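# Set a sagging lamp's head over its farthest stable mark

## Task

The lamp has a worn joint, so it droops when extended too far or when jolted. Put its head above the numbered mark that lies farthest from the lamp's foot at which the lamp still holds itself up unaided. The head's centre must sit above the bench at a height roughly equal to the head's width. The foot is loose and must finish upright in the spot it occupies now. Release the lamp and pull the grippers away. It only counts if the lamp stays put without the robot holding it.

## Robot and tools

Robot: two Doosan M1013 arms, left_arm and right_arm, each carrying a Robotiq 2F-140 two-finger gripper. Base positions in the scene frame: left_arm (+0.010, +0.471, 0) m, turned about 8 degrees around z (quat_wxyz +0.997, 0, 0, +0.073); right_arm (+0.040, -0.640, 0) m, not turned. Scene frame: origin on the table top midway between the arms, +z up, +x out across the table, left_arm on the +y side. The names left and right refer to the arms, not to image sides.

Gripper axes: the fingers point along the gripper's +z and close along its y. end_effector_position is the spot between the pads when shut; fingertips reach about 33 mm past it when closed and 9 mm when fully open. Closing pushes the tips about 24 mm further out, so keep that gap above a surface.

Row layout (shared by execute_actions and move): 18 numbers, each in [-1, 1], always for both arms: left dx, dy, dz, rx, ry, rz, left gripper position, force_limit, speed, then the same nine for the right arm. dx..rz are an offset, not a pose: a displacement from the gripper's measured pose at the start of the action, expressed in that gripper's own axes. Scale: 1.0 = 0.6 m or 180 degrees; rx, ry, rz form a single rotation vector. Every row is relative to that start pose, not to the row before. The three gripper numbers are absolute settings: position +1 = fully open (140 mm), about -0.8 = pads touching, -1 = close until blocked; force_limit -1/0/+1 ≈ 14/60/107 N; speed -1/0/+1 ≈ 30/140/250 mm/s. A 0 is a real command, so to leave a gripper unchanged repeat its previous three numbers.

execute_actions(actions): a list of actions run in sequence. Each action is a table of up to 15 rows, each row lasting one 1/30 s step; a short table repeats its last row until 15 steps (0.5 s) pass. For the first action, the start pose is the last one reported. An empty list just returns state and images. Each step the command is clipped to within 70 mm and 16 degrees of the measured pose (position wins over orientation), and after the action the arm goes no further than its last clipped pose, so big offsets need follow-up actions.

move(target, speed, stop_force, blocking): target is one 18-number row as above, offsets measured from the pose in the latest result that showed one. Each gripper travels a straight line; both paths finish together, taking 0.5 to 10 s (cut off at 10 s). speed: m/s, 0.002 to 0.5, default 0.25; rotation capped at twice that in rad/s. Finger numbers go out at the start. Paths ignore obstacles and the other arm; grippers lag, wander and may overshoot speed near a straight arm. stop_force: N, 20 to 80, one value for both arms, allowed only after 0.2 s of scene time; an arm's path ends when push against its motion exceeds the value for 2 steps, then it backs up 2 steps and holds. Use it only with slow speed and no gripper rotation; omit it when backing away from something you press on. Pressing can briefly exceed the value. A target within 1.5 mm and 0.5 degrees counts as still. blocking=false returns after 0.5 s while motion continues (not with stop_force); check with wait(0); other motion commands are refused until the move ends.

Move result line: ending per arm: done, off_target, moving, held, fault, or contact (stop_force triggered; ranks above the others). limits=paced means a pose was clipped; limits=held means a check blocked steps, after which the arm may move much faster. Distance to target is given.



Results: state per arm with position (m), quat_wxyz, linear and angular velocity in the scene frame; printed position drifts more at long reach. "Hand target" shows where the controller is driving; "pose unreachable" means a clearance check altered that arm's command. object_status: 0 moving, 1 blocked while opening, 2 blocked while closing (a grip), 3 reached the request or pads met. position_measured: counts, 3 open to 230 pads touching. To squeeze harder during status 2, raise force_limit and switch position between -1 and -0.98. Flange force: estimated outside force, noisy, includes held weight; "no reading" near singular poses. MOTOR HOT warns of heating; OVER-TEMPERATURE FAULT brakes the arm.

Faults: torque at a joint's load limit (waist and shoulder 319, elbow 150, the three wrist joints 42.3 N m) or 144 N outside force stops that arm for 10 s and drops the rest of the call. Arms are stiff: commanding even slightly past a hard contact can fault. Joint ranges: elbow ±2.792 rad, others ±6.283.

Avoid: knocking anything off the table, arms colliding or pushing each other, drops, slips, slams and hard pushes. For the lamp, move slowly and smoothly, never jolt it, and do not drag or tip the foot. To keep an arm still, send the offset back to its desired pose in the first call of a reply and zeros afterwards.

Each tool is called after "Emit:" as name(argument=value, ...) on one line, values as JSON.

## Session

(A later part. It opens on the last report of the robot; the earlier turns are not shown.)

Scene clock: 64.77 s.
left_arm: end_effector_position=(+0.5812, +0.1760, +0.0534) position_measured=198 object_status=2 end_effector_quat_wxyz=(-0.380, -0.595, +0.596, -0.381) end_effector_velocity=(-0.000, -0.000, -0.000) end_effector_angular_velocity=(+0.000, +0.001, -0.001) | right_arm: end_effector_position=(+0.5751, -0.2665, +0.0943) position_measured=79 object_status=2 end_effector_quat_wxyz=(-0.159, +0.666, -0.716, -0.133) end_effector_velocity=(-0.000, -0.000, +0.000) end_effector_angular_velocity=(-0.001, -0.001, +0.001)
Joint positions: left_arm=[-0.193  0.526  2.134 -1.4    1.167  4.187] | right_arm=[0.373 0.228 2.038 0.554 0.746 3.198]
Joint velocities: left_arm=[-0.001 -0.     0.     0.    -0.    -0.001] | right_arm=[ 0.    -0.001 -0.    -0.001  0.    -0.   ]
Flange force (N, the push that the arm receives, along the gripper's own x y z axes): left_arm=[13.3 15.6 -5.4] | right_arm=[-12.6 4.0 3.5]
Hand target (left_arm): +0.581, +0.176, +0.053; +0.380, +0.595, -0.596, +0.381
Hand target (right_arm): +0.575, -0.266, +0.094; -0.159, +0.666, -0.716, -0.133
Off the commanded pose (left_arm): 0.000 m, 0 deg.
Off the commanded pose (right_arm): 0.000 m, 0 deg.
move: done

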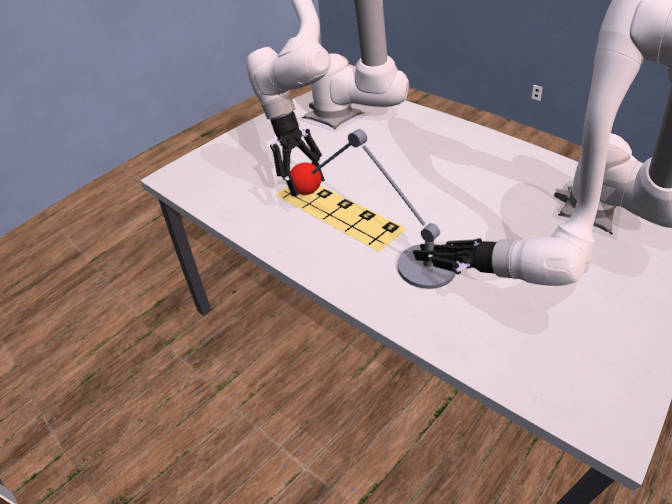

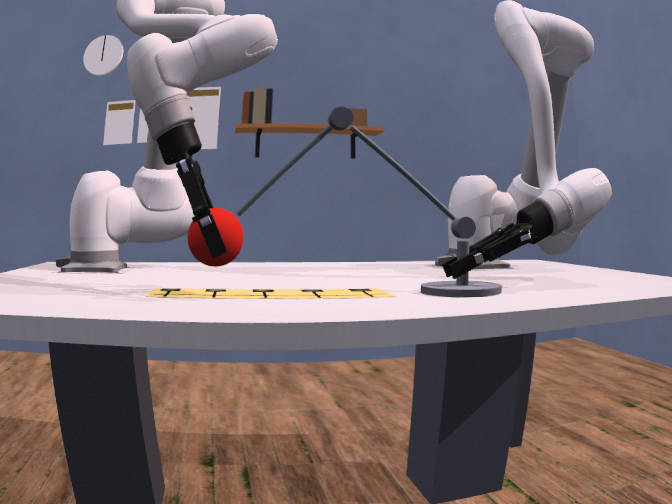

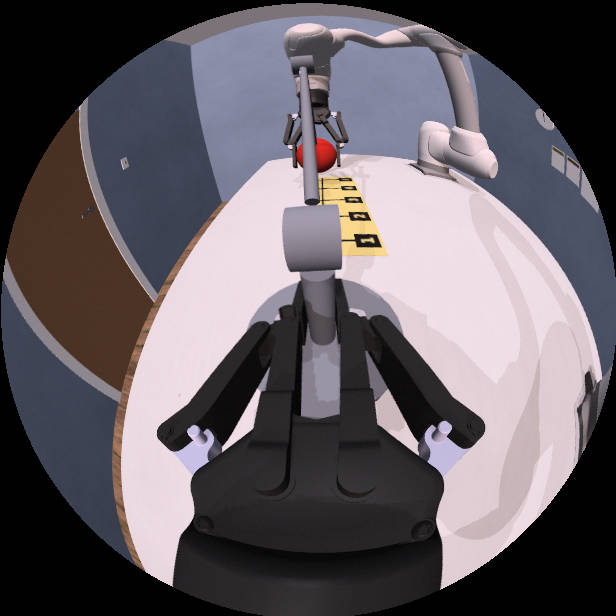

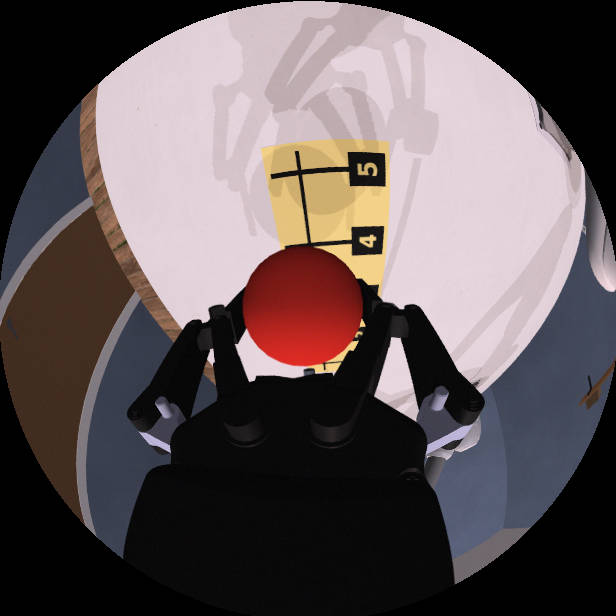

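Emit:
execute_actions(actions=[])

Scene clock: 66.47 s.
left_arm: end_effector_position=(+0.5812, +0.1760, +0.0534) position_measured=198 object_status=2 end_effector_quat_wxyz=(-0.380, -0.595, +0.596, -0.381) end_effector_velocity=(+0.000, -0.001, +0.000) end_effector_angular_velocity=(-0.000, -0.002, -0.002) | right_arm: end_effector_position=(+0.5751, -0.2665, +0.0943) position_measured=79 object_status=2 end_effector_quat_wxyz=(-0.159, +0.666, -0.716, -0.133) end_effector_velocity=(-0.000, -0.000, -0.001) end_effector_angular_velocity=(-0.001, +0.001, +0.000)
Joint positions: left_arm=[-0.193  0.526  2.134 -1.4    1.167  4.187] | right_arm=[0.373 0.228 2.038 0.554 0.746 3.198]
Joint velocities: left_arm=[-0.001 -0.    -0.001  0.     0.     0.001] | right_arm=[ 0.     0.001  0.001 -0.001 -0.     0.   ]
Flange force (N, the push that the arm receives, along the gripper's own x y z axes): left_arm=[12.0 14.9 -5.1] | right_arm=[-11.5 4.8 -1.2]
Hand target (left_arm): +0.581, +0.176, +0.053; +0.380, +0.595, -0.596, +0.381
Hand target (right_arm): +0.575, -0.266, +0.094; -0.159, +0.666, -0.716, -0.133
Off the commanded pose (left_arm): 0.000 m, 0 deg.
Off the commanded pose (right_arm): 0.000 m, 0 deg.

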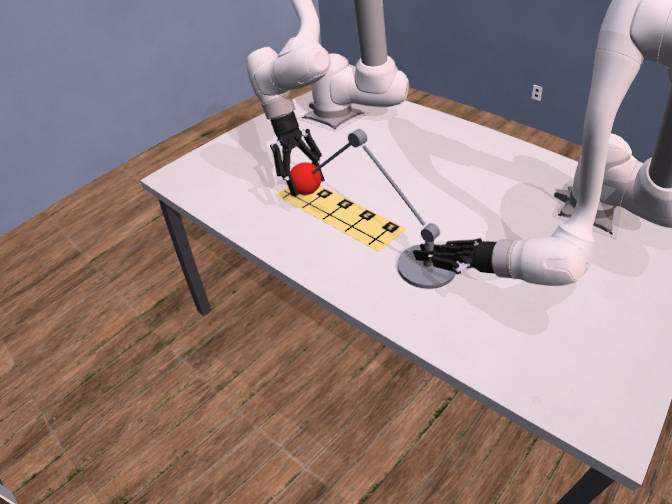

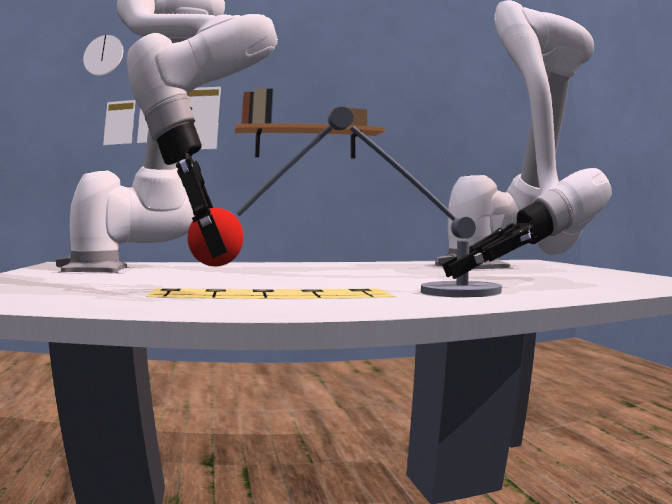

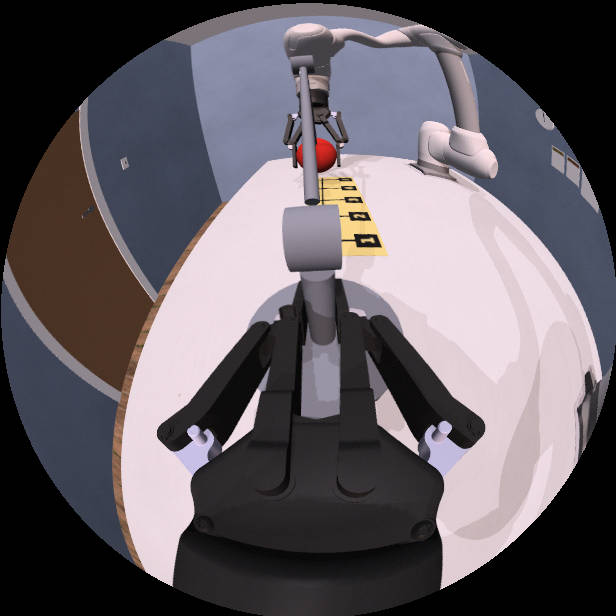

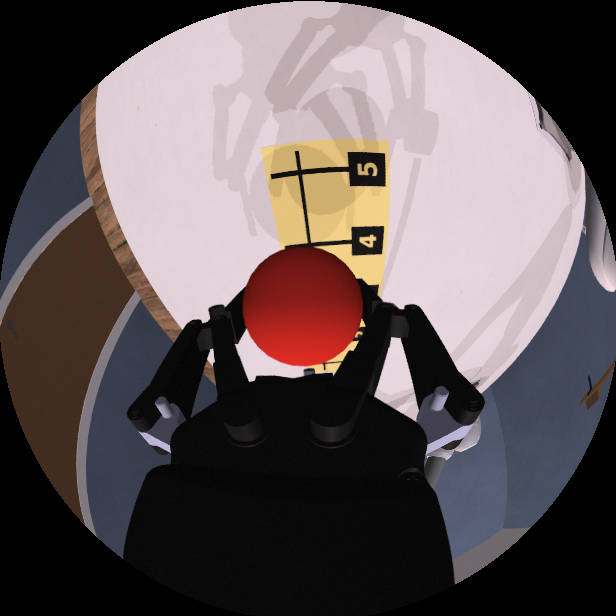

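Emit:
move(target=[0,0,0,0,0,0,-1,0,-1, -0.0013,0,0.0006,0,0,0,-1,-0.4,-1], speed=0.003)

Emit:
execute_actions(actions=[[[0,0,0,0,0,0,-1,0,-1, 0,0,0,0,0,0,0.47,-0.4,-1],[0,0,0,0,0,0,-1,0,-1, 0,0,0,0,0,0,0.47,-0.4,-1],[0,0,0,0,0,0,-1,0,-1, 0,0,0,0,0,0,0.47,-0.4,-1],[0,0,0,0,0,0,-1,0,-1, 0,0,0,0,0,0,0.47,-0.4,-1],[0,0,0,0,0,0,-1,0,-1, 0,0,0,0,0,0,0.47,-0.4,-1],[0,0,0,0,0,0,-1,0,-1, 0,0,0,0,0,0,0.47,-0.4,-1],[0,0,0,0,0,0,-1,0,-1, 0,0,0,0,0,0,0.47,-0.4,-1],[0,0,0,0,0,0,-1,0,-1, 0,0,0,0,0,0,0.47,-0.4,-1],[0,0,0,0,0,0,-1,0,-1, 0,0,0,0,0,0,0.47,-0.4,-1],[0,0,0,0,0,0,-1,0,-1, 0,0,0,0,0,0,-1,-0.4,-0.5]]])

Emit:
zoom_image(camera="cam_low", region=[130, 180, 300, 310])

Scene clock: 67.80 s.
left_arm: end_effector_position=(+0.5812, +0.1760, +0.0534) position_measured=198 object_status=2 end_effector_quat_wxyz=(-0.380, -0.595, +0.596, -0.381) end_effector_velocity=(+0.001, +0.001, +0.000) end_effector_angular_velocity=(-0.001, -0.000, +0.001) | right_arm: end_effector_position=(+0.5752, -0.2656, +0.0942) position_measured=79 object_status=2 end_effector_quat_wxyz=(-0.159, +0.666, -0.716, -0.133) end_effector_velocity=(-0.000, -0.000, +0.000) end_effector_angular_velocity=(-0.000, -0.000, +0.000)
Joint positions: left_arm=[-0.193  0.526  2.134 -1.4    1.167  4.187] | right_arm=[0.374 0.229 2.037 0.554 0.745 3.199]
Joint velocities: left_arm=[ 0.002 -0.    -0.     0.     0.001  0.   ] | right_arm=[ 0. -0.  0. -0.  0. -0.]
Flange force (N, the push that the arm receives, along the gripper's own x y z axes): left_arm=[6.7 11.3 -7.4] | right_arm=[4.4 2.9 -2.4]
Hand target (left_arm): +0.581, +0.176, +0.053; +0.380, +0.595, -0.596, +0.381
Hand target (right_arm): +0.575, -0.266, +0.094; -0.159, +0.666, -0.716, -0.133
Off the commanded pose (left_arm): 0.000 m, 0 deg.
Off the commanded pose (right_arm): 0.000 m, 0 deg.
move: done

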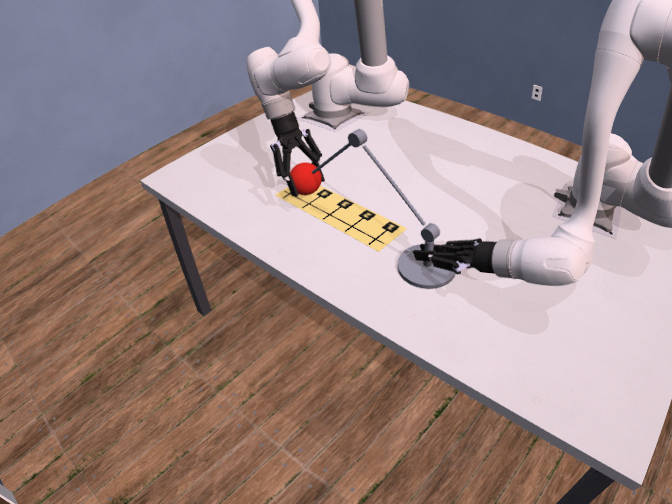

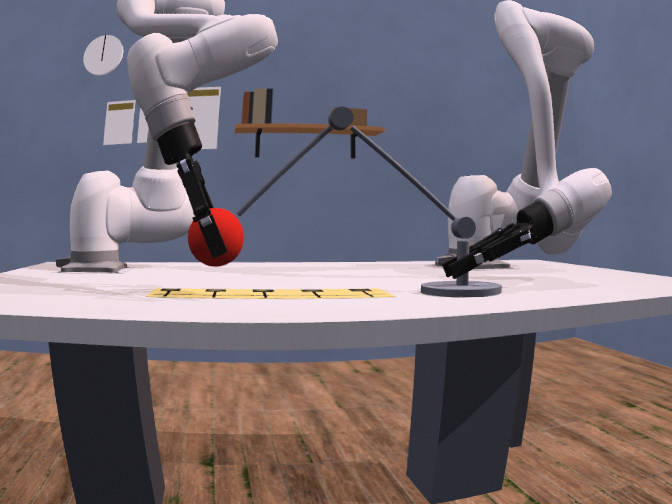

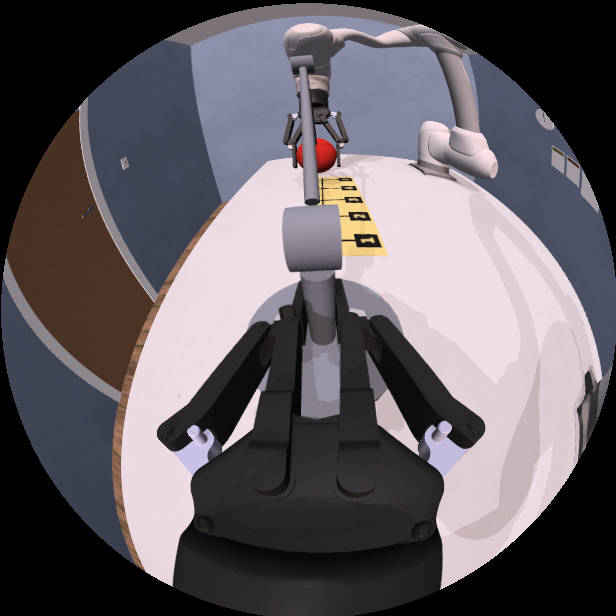

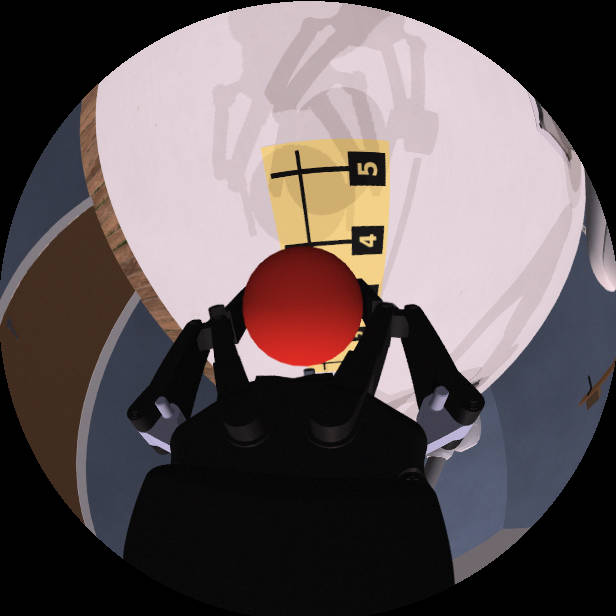

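Scene clock: 68.30 s.
left_arm: end_effector_position=(+0.5812, +0.1760, +0.0534) position_measured=198 object_status=2 end_effector_quat_wxyz=(-0.380, -0.595, +0.596, -0.381) end_effector_velocity=(+0.000, +0.001, +0.000) end_effector_angular_velocity=(-0.001, +0.000, +0.001) | right_arm: end_effector_position=(+0.5752, -0.2656, +0.0943) position_measured=79 object_status=0 end_effector_quat_wxyz=(-0.159, +0.666, -0.716, -0.133) end_effector_velocity=(-0.000, +0.000, +0.001) end_effector_angular_velocity=(+0.001, -0.000, -0.002)
Joint positions: left_arm=[-0.193  0.526  2.134 -1.4    1.167  4.187] | right_arm=[0.374 0.229 2.037 0.554 0.745 3.199]
Joint velocities: left_arm=[ 0.001 -0.    -0.     0.     0.001 -0.001] | right_arm=[-0.    -0.002  0.     0.001  0.     0.002]
Flange force (N, the push that the arm receives, along the gripper's own x y z axes): left_arm=[3.7 9.7 -4.3] | right_arm=[-3.0 3.6 -1.5]
Hand target (left_arm): +0.581, +0.176, +0.053; +0.380, +0.595, -0.596, +0.381
Hand target (right_arm): +0.575, -0.266, +0.094; -0.159, +0.666, -0.716, -0.133
Off the commanded pose (left_arm): 0.000 m, 0 deg.
Off the commanded pose (right_arm): 0.000 m, 0 deg.

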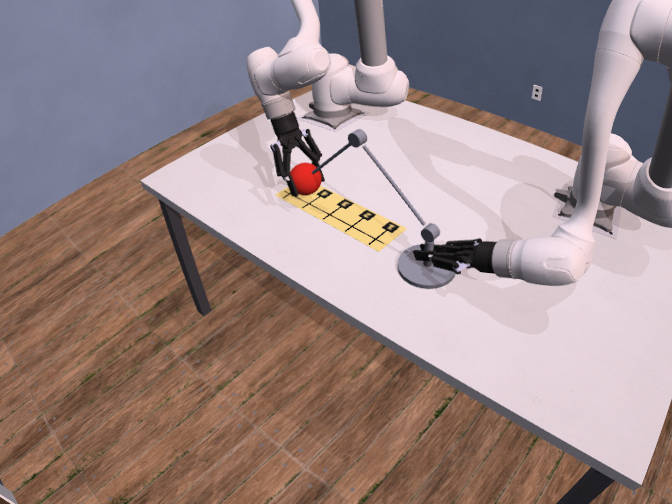

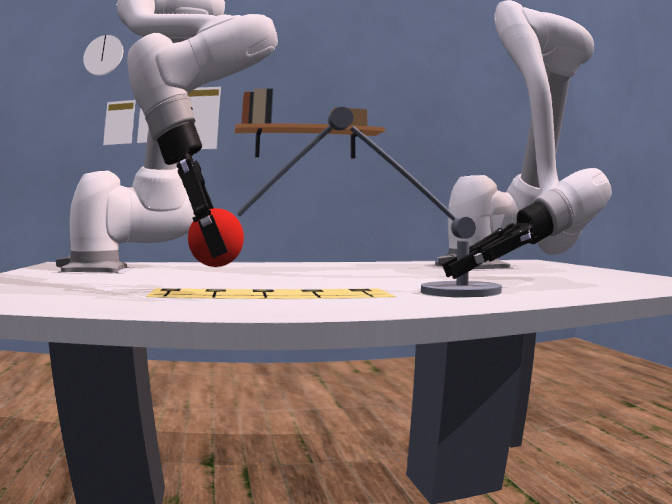

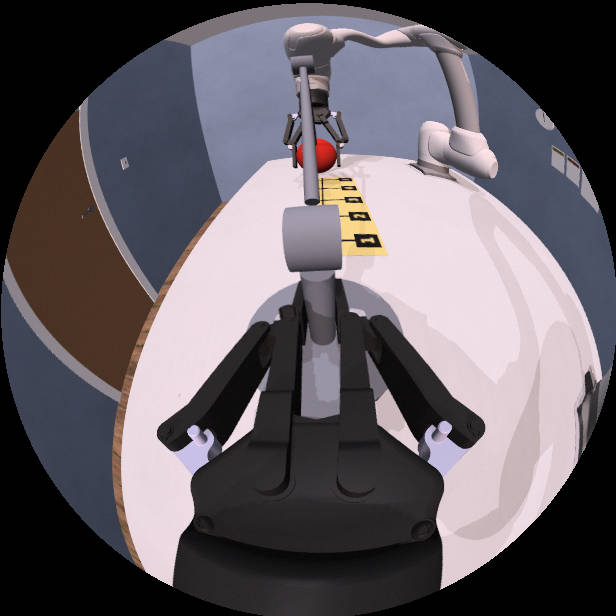

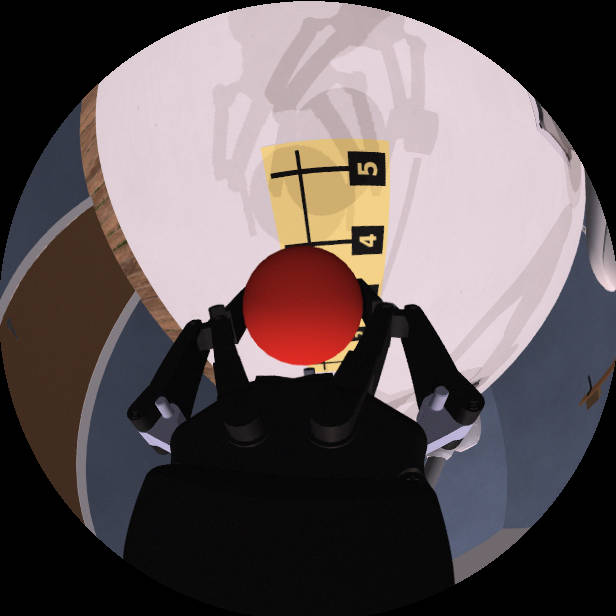

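Region (130, 180, 300, 310) of cam_low's 672x504 image, scaled by 2.965, with more detail than that image has; it fills the top 385 rows of this view, and the rest is white.

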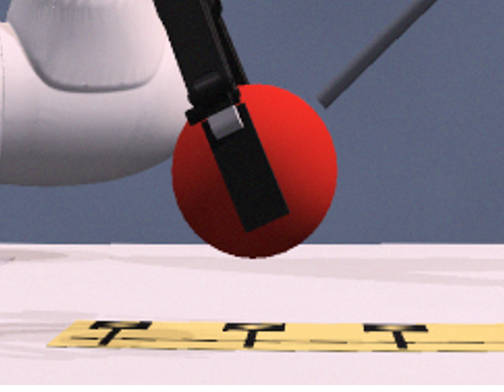

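Emit:
execute_actions(actions=[[[0,0,0,0,0,0,-1,0,-1, 0,0,0,0,0,0,0.5,-0.4,-1],[0,0,0,0,0,0,-1,0,-1, 0,0,0,0,0,0,0.5,-0.4,-1],[0,0,0,0,0,0,-1,0,-1, 0,0,0,0,0,0,0.5,-0.4,-1],[0,0,0,0,0,0,-1,0,-1, 0,0,0,0,0,0,0.5,-0.4,-1],[0,0,0,0,0,0,-1,0,-1, 0,0,0,0,0,0,0.5,-0.4,-1],[0,0,0,0,0,0,-1,0,-1, 0,0,0,0,0,0,0.5,-0.4,-1],[0,0,0,0,0,0,-1,0,-1, 0,0,0,0,0,0,0.5,-0.4,-1],[0,0,0,0,0,0,-1,0,-1, 0,0,0,0,0,0,0.5,-0.4,-1],[0,0,0,0,0,0,-1,0,-1, 0,0,0,0,0,0,0.5,-0.4,-1],[0,0,0,0,0,0,-1,0,-1, 0,0,0,0,0,0,0.5,-0.4,-1],[0,0,0,0,0,0,-1,0,-1, 0,0,0,0,0,0,0.5,-0.4,-1],[0,0,0,0,0,0,-1,0,-1, 0,0,0,0,0,0,-1,-0.4,-0.3]],[[0,0,0,0,0,0,-1,0,-1, 0,0,0,0,0,0,-1,-0.4,-0.3]]])

Emit:
zoom_image(camera="cam_low", region=[130, 180, 300, 310])

Scene clock: 71.13 s.
left_arm: end_effector_position=(+0.5812, +0.1760, +0.0534) position_measured=198 object_status=2 end_effector_quat_wxyz=(-0.380, -0.595, +0.596, -0.381) end_effector_velocity=(+0.001, +0.000, +0.001) end_effector_angular_velocity=(-0.000, -0.002, +0.000) | right_arm: end_effector_position=(+0.5752, -0.2656, +0.0942) position_measured=79 object_status=2 end_effector_quat_wxyz=(-0.159, +0.666, -0.716, -0.133) end_effector_velocity=(-0.000, +0.000, -0.000) end_effector_angular_velocity=(+0.000, +0.000, -0.000)
Joint positions: left_arm=[-0.193  0.526  2.134 -1.4    1.167  4.187] | right_arm=[0.374 0.229 2.037 0.554 0.745 3.199]
Joint velocities: left_arm=[ 0.    -0.    -0.001 -0.     0.    -0.   ] | right_arm=[-0.    -0.     0.     0.001  0.    -0.001]
Flange force (N, the push that the arm receives, along the gripper's own x y z axes): left_arm=[4.6 9.7 -4.9] | right_arm=[4.2 4.8 -5.5]
Flange force at the end of the 1st action (N, along the gripper's axes at the end of the call): left_arm=[6.0 9.8 -4.8] | right_arm=[1.3 1.9 -3.4]
Hand target (left_arm): +0.581, +0.176, +0.053; +0.380, +0.595, -0.596, +0.381
Hand target (right_arm): +0.575, -0.266, +0.094; -0.159, +0.666, -0.716, -0.133
Off the commanded pose (left_arm): 0.000 m, 0 deg.
Off the commanded pose (right_arm): 0.000 m, 0 deg.

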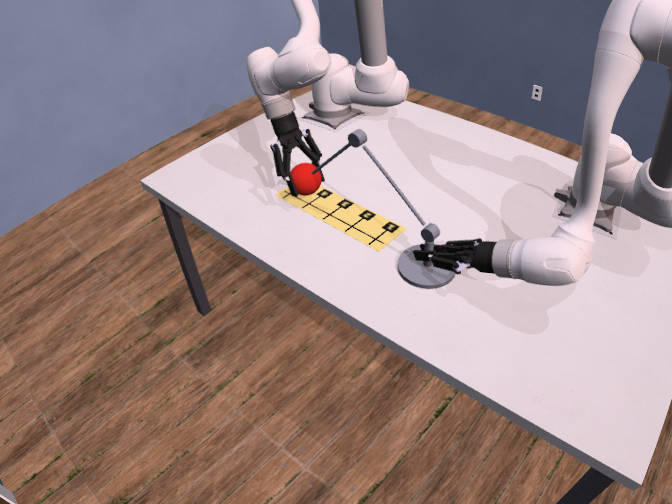

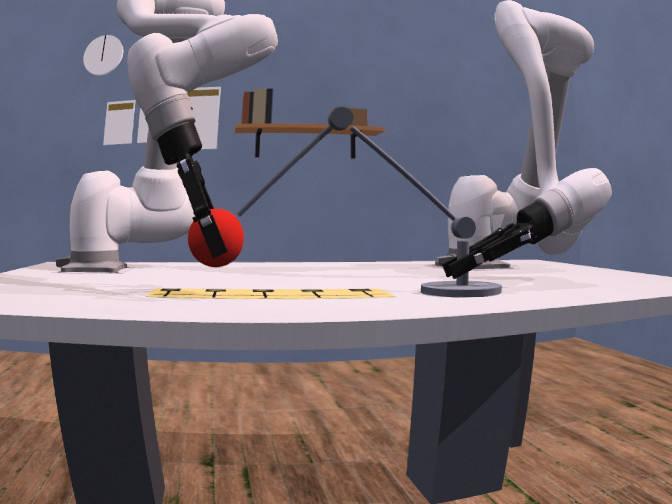

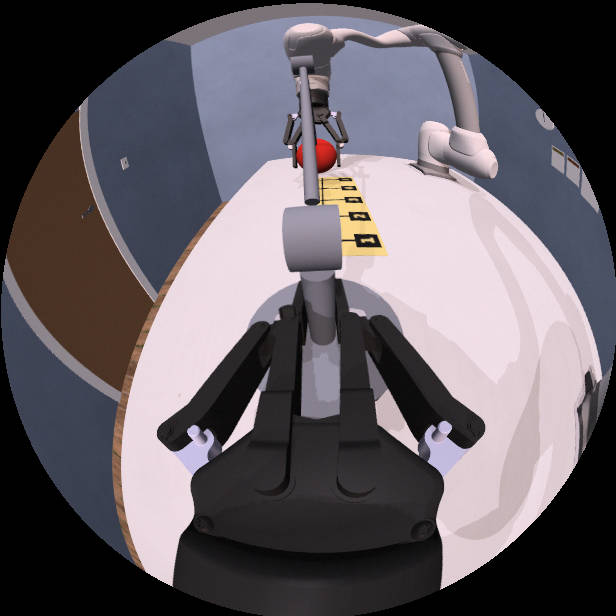

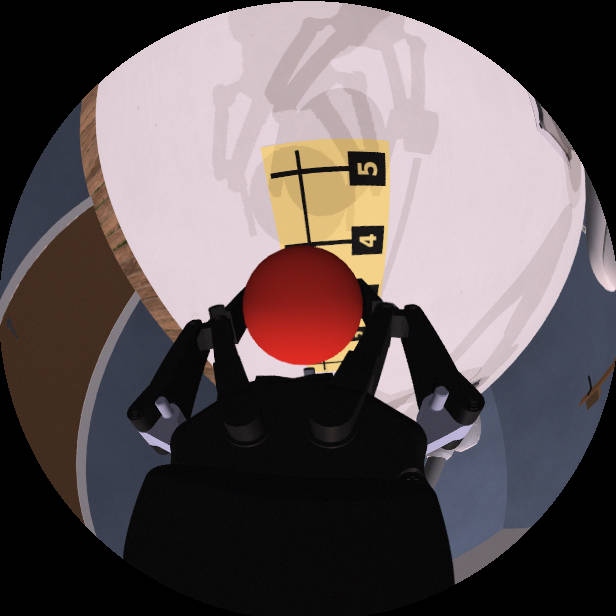

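Region (130, 180, 300, 310) of cam_low's 672x504 image, scaled by 2.965, with more detail than that image has; it fills the top 385 rows of this view, and the rest is white.

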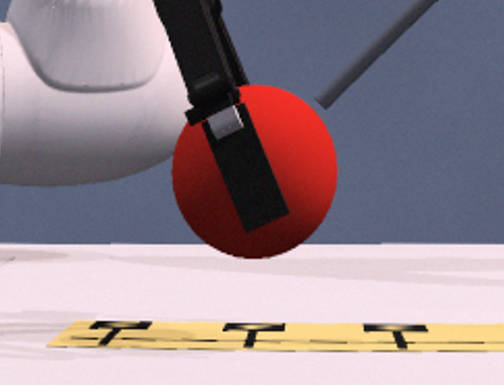

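Emit:
execute_actions(actions=[[[0,0,0,0,0,0,-1,0,-1, 0,0,0,0,0,0,0.52,-0.4,-1]]])

Emit:
zoom_image(camera="cam_low", region=[130, 180, 300, 310])

Emit:
wait(seconds=2)

Emit:
zoom_image(camera="cam_low", region=[130, 180, 300, 310])

Scene clock: 72.03 s.
left_arm: end_effector_position=(+0.5812, +0.1760, +0.0534) position_measured=198 object_status=2 end_effector_quat_wxyz=(-0.380, -0.595, +0.596, -0.381) end_effector_velocity=(-0.000, -0.000, +0.000) end_effector_angular_velocity=(-0.000, -0.001, -0.000) | right_arm: end_effector_position=(+0.5752, -0.2656, +0.0942) position_measured=63 object_status=0 end_effector_quat_wxyz=(-0.159, +0.666, -0.716, -0.133) end_effector_velocity=(-0.000, -0.000, +0.000) end_effector_angular_velocity=(-0.000, -0.000, +0.000)
Joint positions: left_arm=[-0.193  0.526  2.134 -1.4    1.167  4.187] | right_arm=[0.374 0.229 2.037 0.554 0.745 3.199]
Joint velocities: left_arm=[-0.001 -0.001 -0.    -0.     0.    -0.   ] | right_arm=[ 0. -0.  0. -0. -0. -0.]
Flange force (N, the push that the arm receives, along the gripper's own x y z axes): left_arm=[2.6 10.2 -9.3] | right_arm=[-3.5 6.7 -4.4]
Hand target (left_arm): +0.581, +0.176, +0.053; +0.380, +0.595, -0.596, +0.381
Hand target (right_arm): +0.575, -0.266, +0.094; -0.159, +0.666, -0.716, -0.133
Off the commanded pose (left_arm): 0.000 m, 0 deg.
Off the commanded pose (right_arm): 0.000 m, 0 deg.

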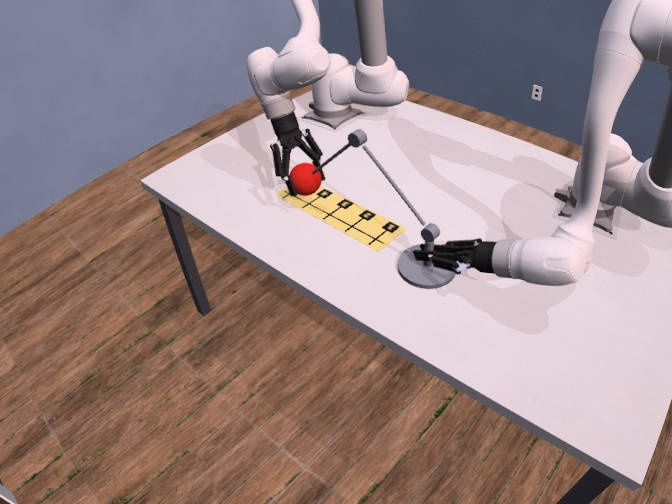

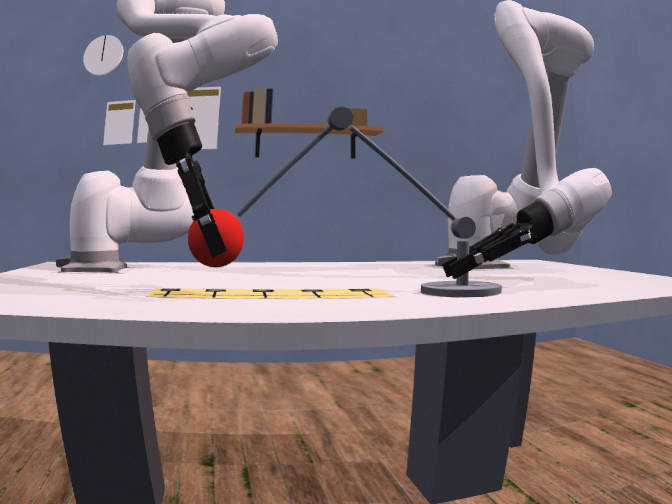

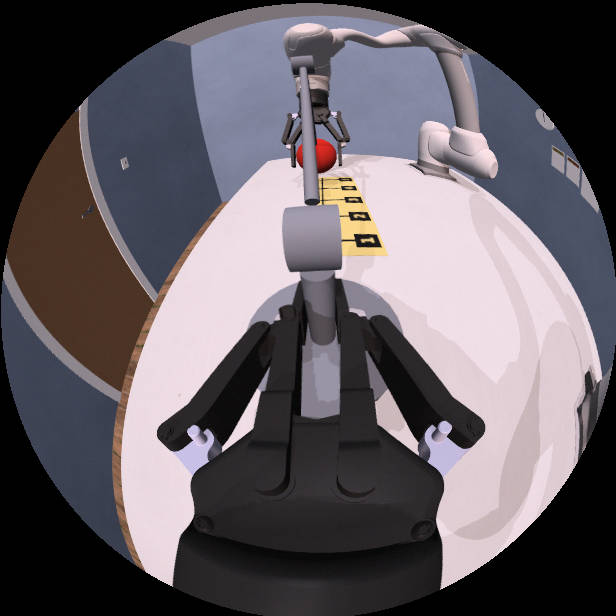

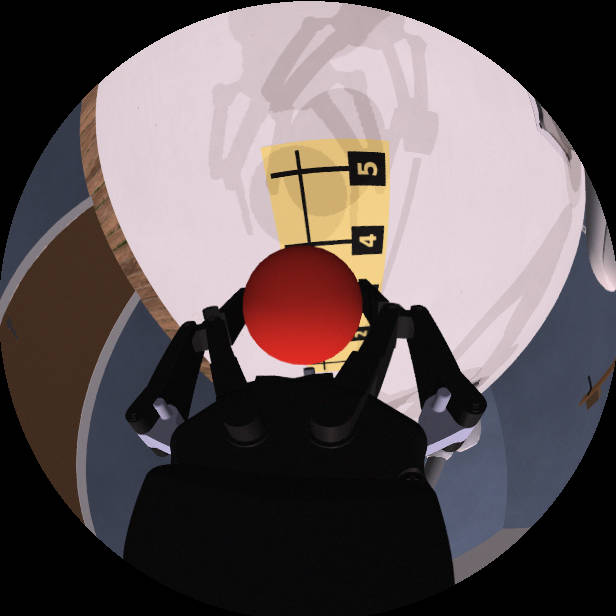

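Region (130, 180, 300, 310) of cam_low's 672x504 image, scaled by 2.965, with more detail than that image has; it fills the top 385 rows of this view, and the rest is white.

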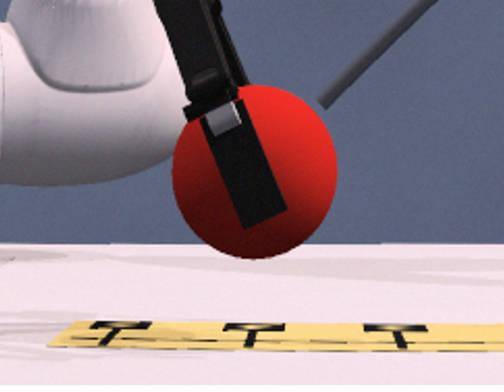

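Scene clock: 74.03 s.
left_arm: end_effector_position=(+0.5812, +0.1760, +0.0534) position_measured=198 object_status=2 end_effector_quat_wxyz=(-0.380, -0.595, +0.596, -0.381) end_effector_velocity=(-0.001, -0.000, -0.000) end_effector_angular_velocity=(-0.000, +0.001, +0.000) | right_arm: end_effector_position=(+0.5752, -0.2656, +0.0942) position_measured=63 object_status=3 end_effector_quat_wxyz=(-0.159, +0.666, -0.716, -0.133) end_effector_velocity=(+0.001, +0.000, +0.000) end_effector_angular_velocity=(-0.001, -0.001, +0.001)
Joint positions: left_arm=[-0.193  0.526  2.134 -1.4    1.167  4.187] | right_arm=[0.374 0.229 2.037 0.554 0.745 3.199]
Joint velocities: left_arm=[-0.    -0.     0.001 -0.     0.    -0.001] | right_arm=[-0.     0.001 -0.001 -0.001 -0.    -0.   ]
Flange force (N, the push that the arm receives, along the gripper's own x y z axes): left_arm=[4.3 8.8 -8.0] | right_arm=[-3.5 3.2 -0.5]
Hand target (left_arm): +0.581, +0.176, +0.053; +0.380, +0.595, -0.596, +0.381
Hand target (right_arm): +0.575, -0.266, +0.094; -0.159, +0.666, -0.716, -0.133
Off the commanded pose (left_arm): 0.000 m, 0 deg.
Off the commanded pose (right_arm): 0.000 m, 0 deg.
wait: 2.00 s; at rest by 0.17 s

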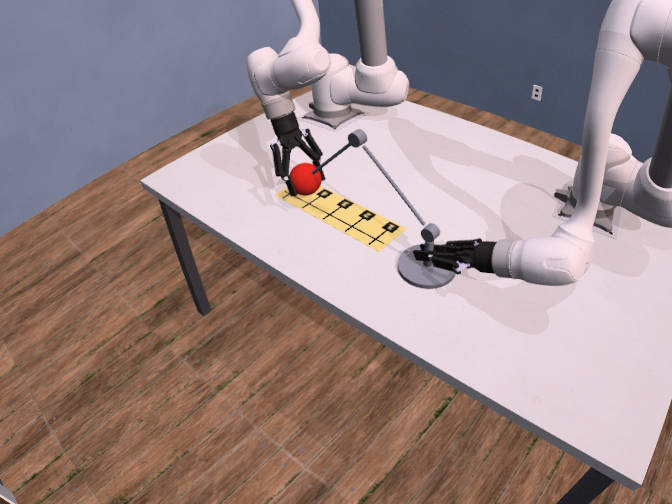

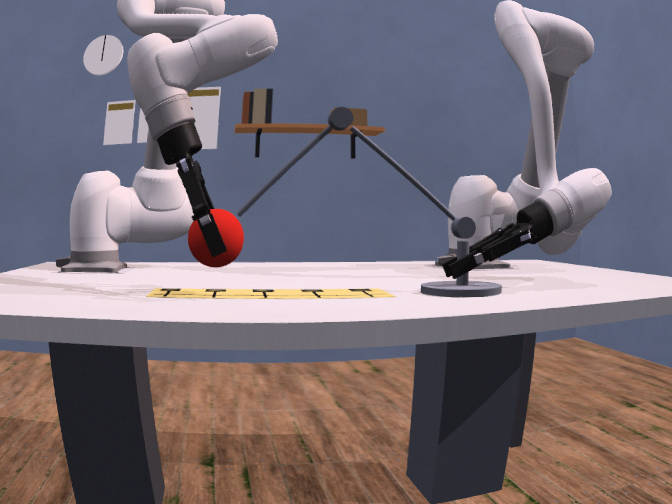

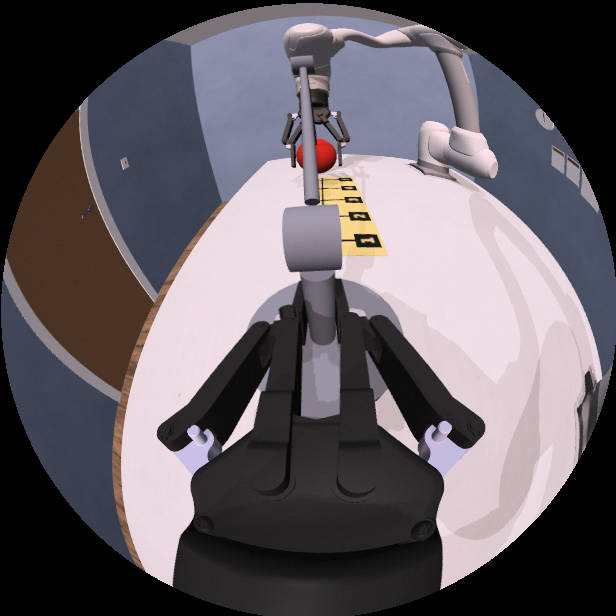

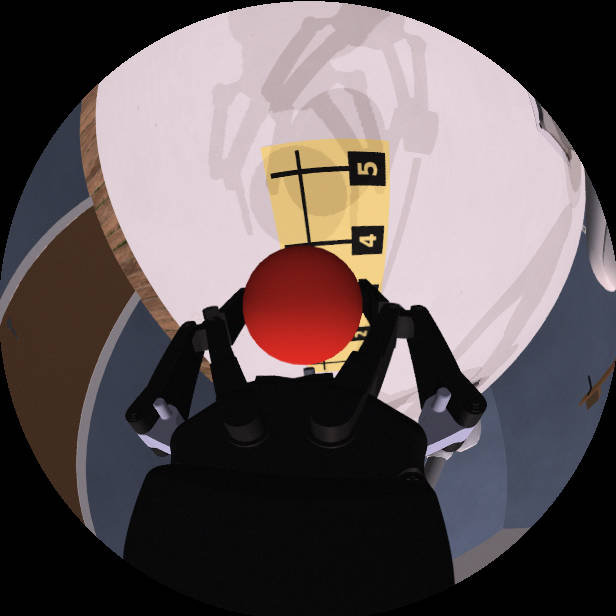

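Region (130, 180, 300, 310) of cam_low's 672x504 image, scaled by 2.965, with more detail than that image has; it fills the top 385 rows of this view, and the rest is white.

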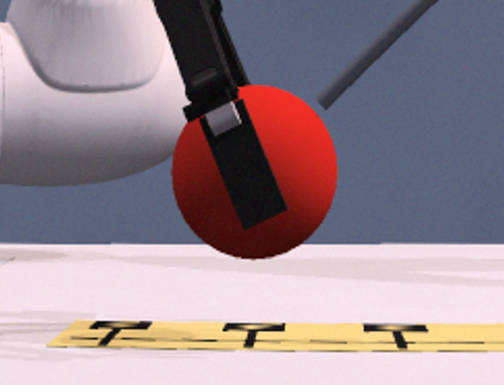

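Emit:
execute_actions(actions=[[[0,0,0,0,0,0,-1,0,-1, 0,0,0,0,0,0,-1,-0.4,-0.8]]])

Emit:
move(target=[0,0,0,0,0,0,-1,0,-1, 0.1363,-0.0085,-0.0608,0.0037,0.0865,-0.0037,-1,-0.4,-0.8], speed=0.08)

Emit:
zoom_image(camera="cam_low", region=[100, 180, 270, 310])

Scene clock: 77.03 s.
left_arm: end_effector_position=(+0.5812, +0.1760, +0.0534) position_measured=198 object_status=2 end_effector_quat_wxyz=(-0.380, -0.595, +0.596, -0.381) end_effector_velocity=(+0.000, -0.000, +0.000) end_effector_angular_velocity=(+0.000, -0.001, -0.000) | right_arm: end_effector_position=(+0.5752, -0.2656, +0.0942) position_measured=79 object_status=2 end_effector_quat_wxyz=(-0.159, +0.666, -0.716, -0.133) end_effector_velocity=(+0.000, -0.000, -0.001) end_effector_angular_velocity=(-0.002, -0.000, +0.002)
Joint positions: left_arm=[-0.193  0.526  2.134 -1.4    1.167  4.187] | right_arm=[0.374 0.229 2.037 0.554 0.745 3.199]
Joint velocities: left_arm=[-0.    -0.    -0.001  0.    -0.     0.   ] | right_arm=[ 0.     0.001 -0.001 -0.002  0.    -0.001]
Flange force (N, the push that the arm receives, along the gripper's own x y z axes): left_arm=[6.3 10.2 -2.9] | right_arm=[-3.3 5.5 -2.3]
Hand target (left_arm): +0.581, +0.176, +0.053; +0.380, +0.595, -0.596, +0.381
Hand target (right_arm): +0.575, -0.266, +0.094; -0.159, +0.666, -0.716, -0.133
Off the commanded pose (left_arm): 0.000 m, 0 deg.
Off the commanded pose (right_arm): 0.000 m, 0 deg.

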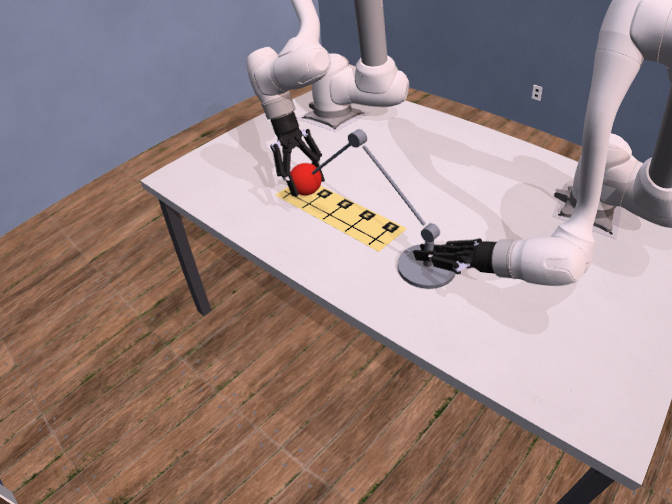

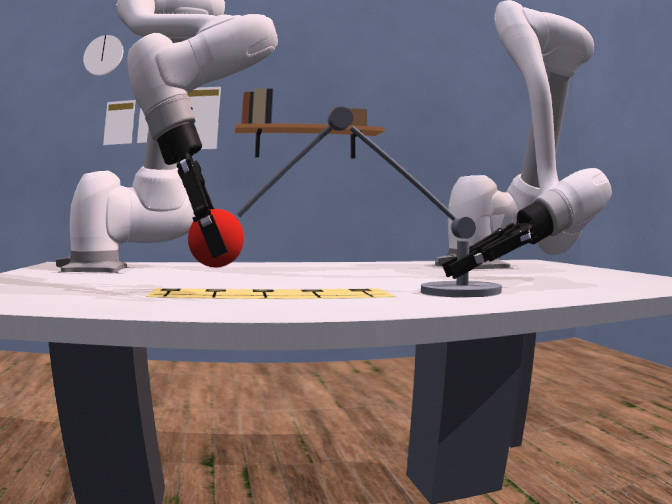

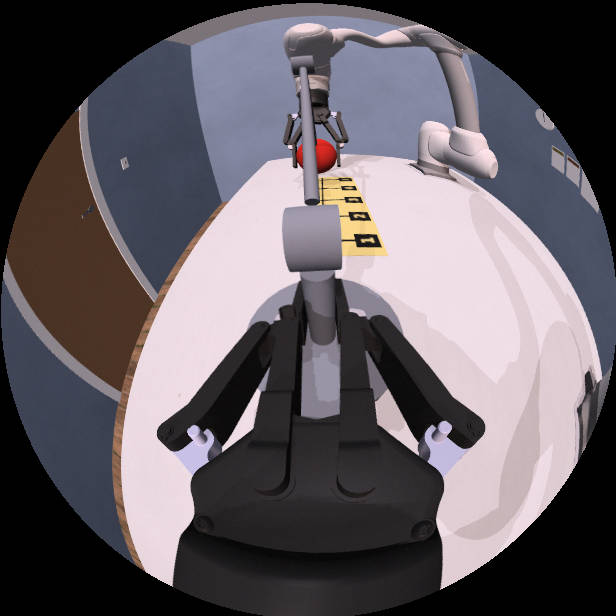

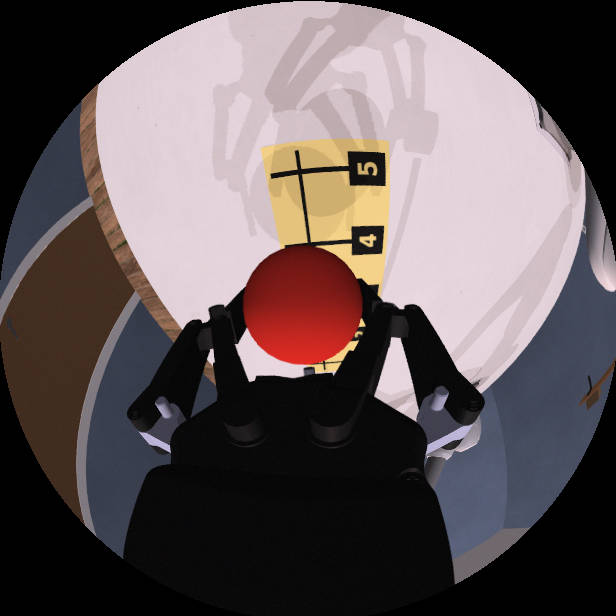

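Scene clock: 79.03 s.
left_arm: end_effector_position=(+0.5812, +0.1760, +0.0534) position_measured=198 object_status=2 end_effector_quat_wxyz=(-0.380, -0.595, +0.596, -0.381) end_effector_velocity=(-0.000, -0.001, +0.001) end_effector_angular_velocity=(-0.001, -0.000, -0.002) | right_arm: end_effector_position=(+0.5736, -0.3555, +0.0945) position_measured=79 object_status=2 end_effector_quat_wxyz=(-0.066, +0.681, -0.728, -0.036) end_effector_velocity=(-0.000, +0.000, +0.000) end_effector_angular_velocity=(+0.001, +0.001, -0.002)
Joint positions: left_arm=[-0.193  0.526  2.134 -1.4    1.167  4.187] | right_arm=[0.369 0.199 2.019 0.157 0.835 3.476]
Joint velocities: left_arm=[-0.002 -0.    -0.    -0.     0.    -0.   ] | right_arm=[ 0.     0.    -0.     0.002  0.     0.001]
Flange force (N, the push that the arm receives, along the gripper's own x y z axes): left_arm=[12.7 10.8 -2.5] | right_arm=[-17.0 5.4 0.8]
Hand target (left_arm): +0.581, +0.176, +0.053; +0.380, +0.595, -0.596, +0.381
Hand target (right_arm): +0.574, -0.355, +0.094; -0.066, +0.681, -0.728, -0.036
Off the commanded pose (left_arm): 0.000 m, 0 deg.
Off the commanded pose (right_arm): 0.000 m, 0 deg.
move: done

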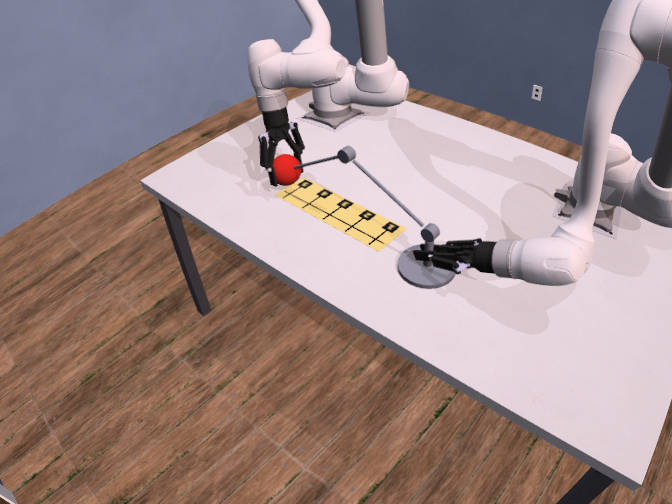

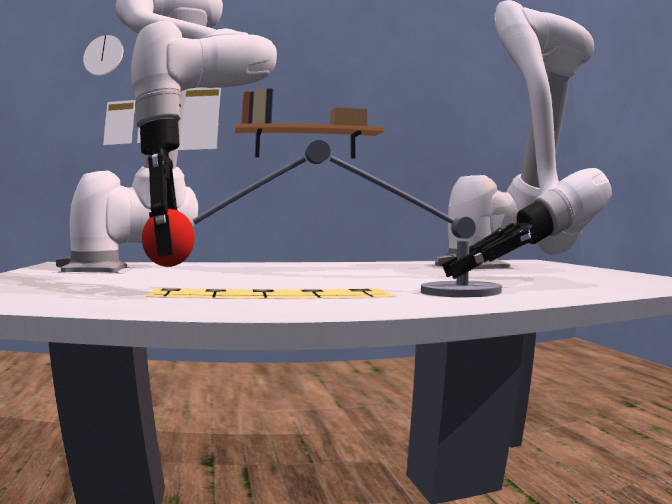

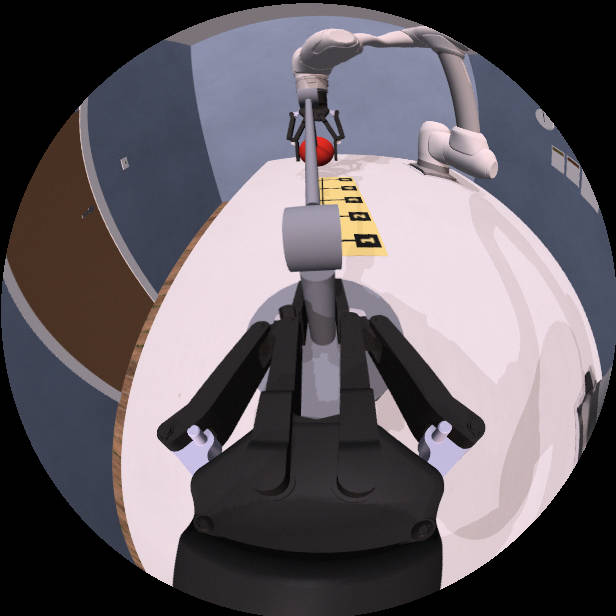

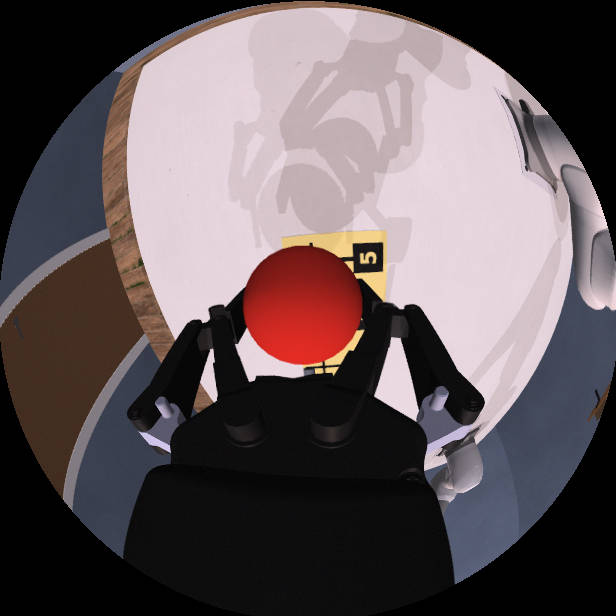

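Region (100, 180, 270, 310) of cam_low's 672x504 image, scaled by 2.965, with more detail than that image has; it fills the top 385 rows of this view, and the rest is white.

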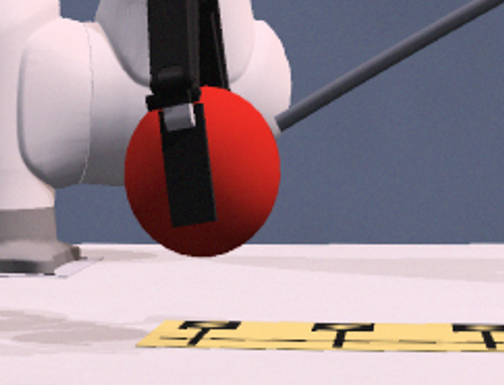

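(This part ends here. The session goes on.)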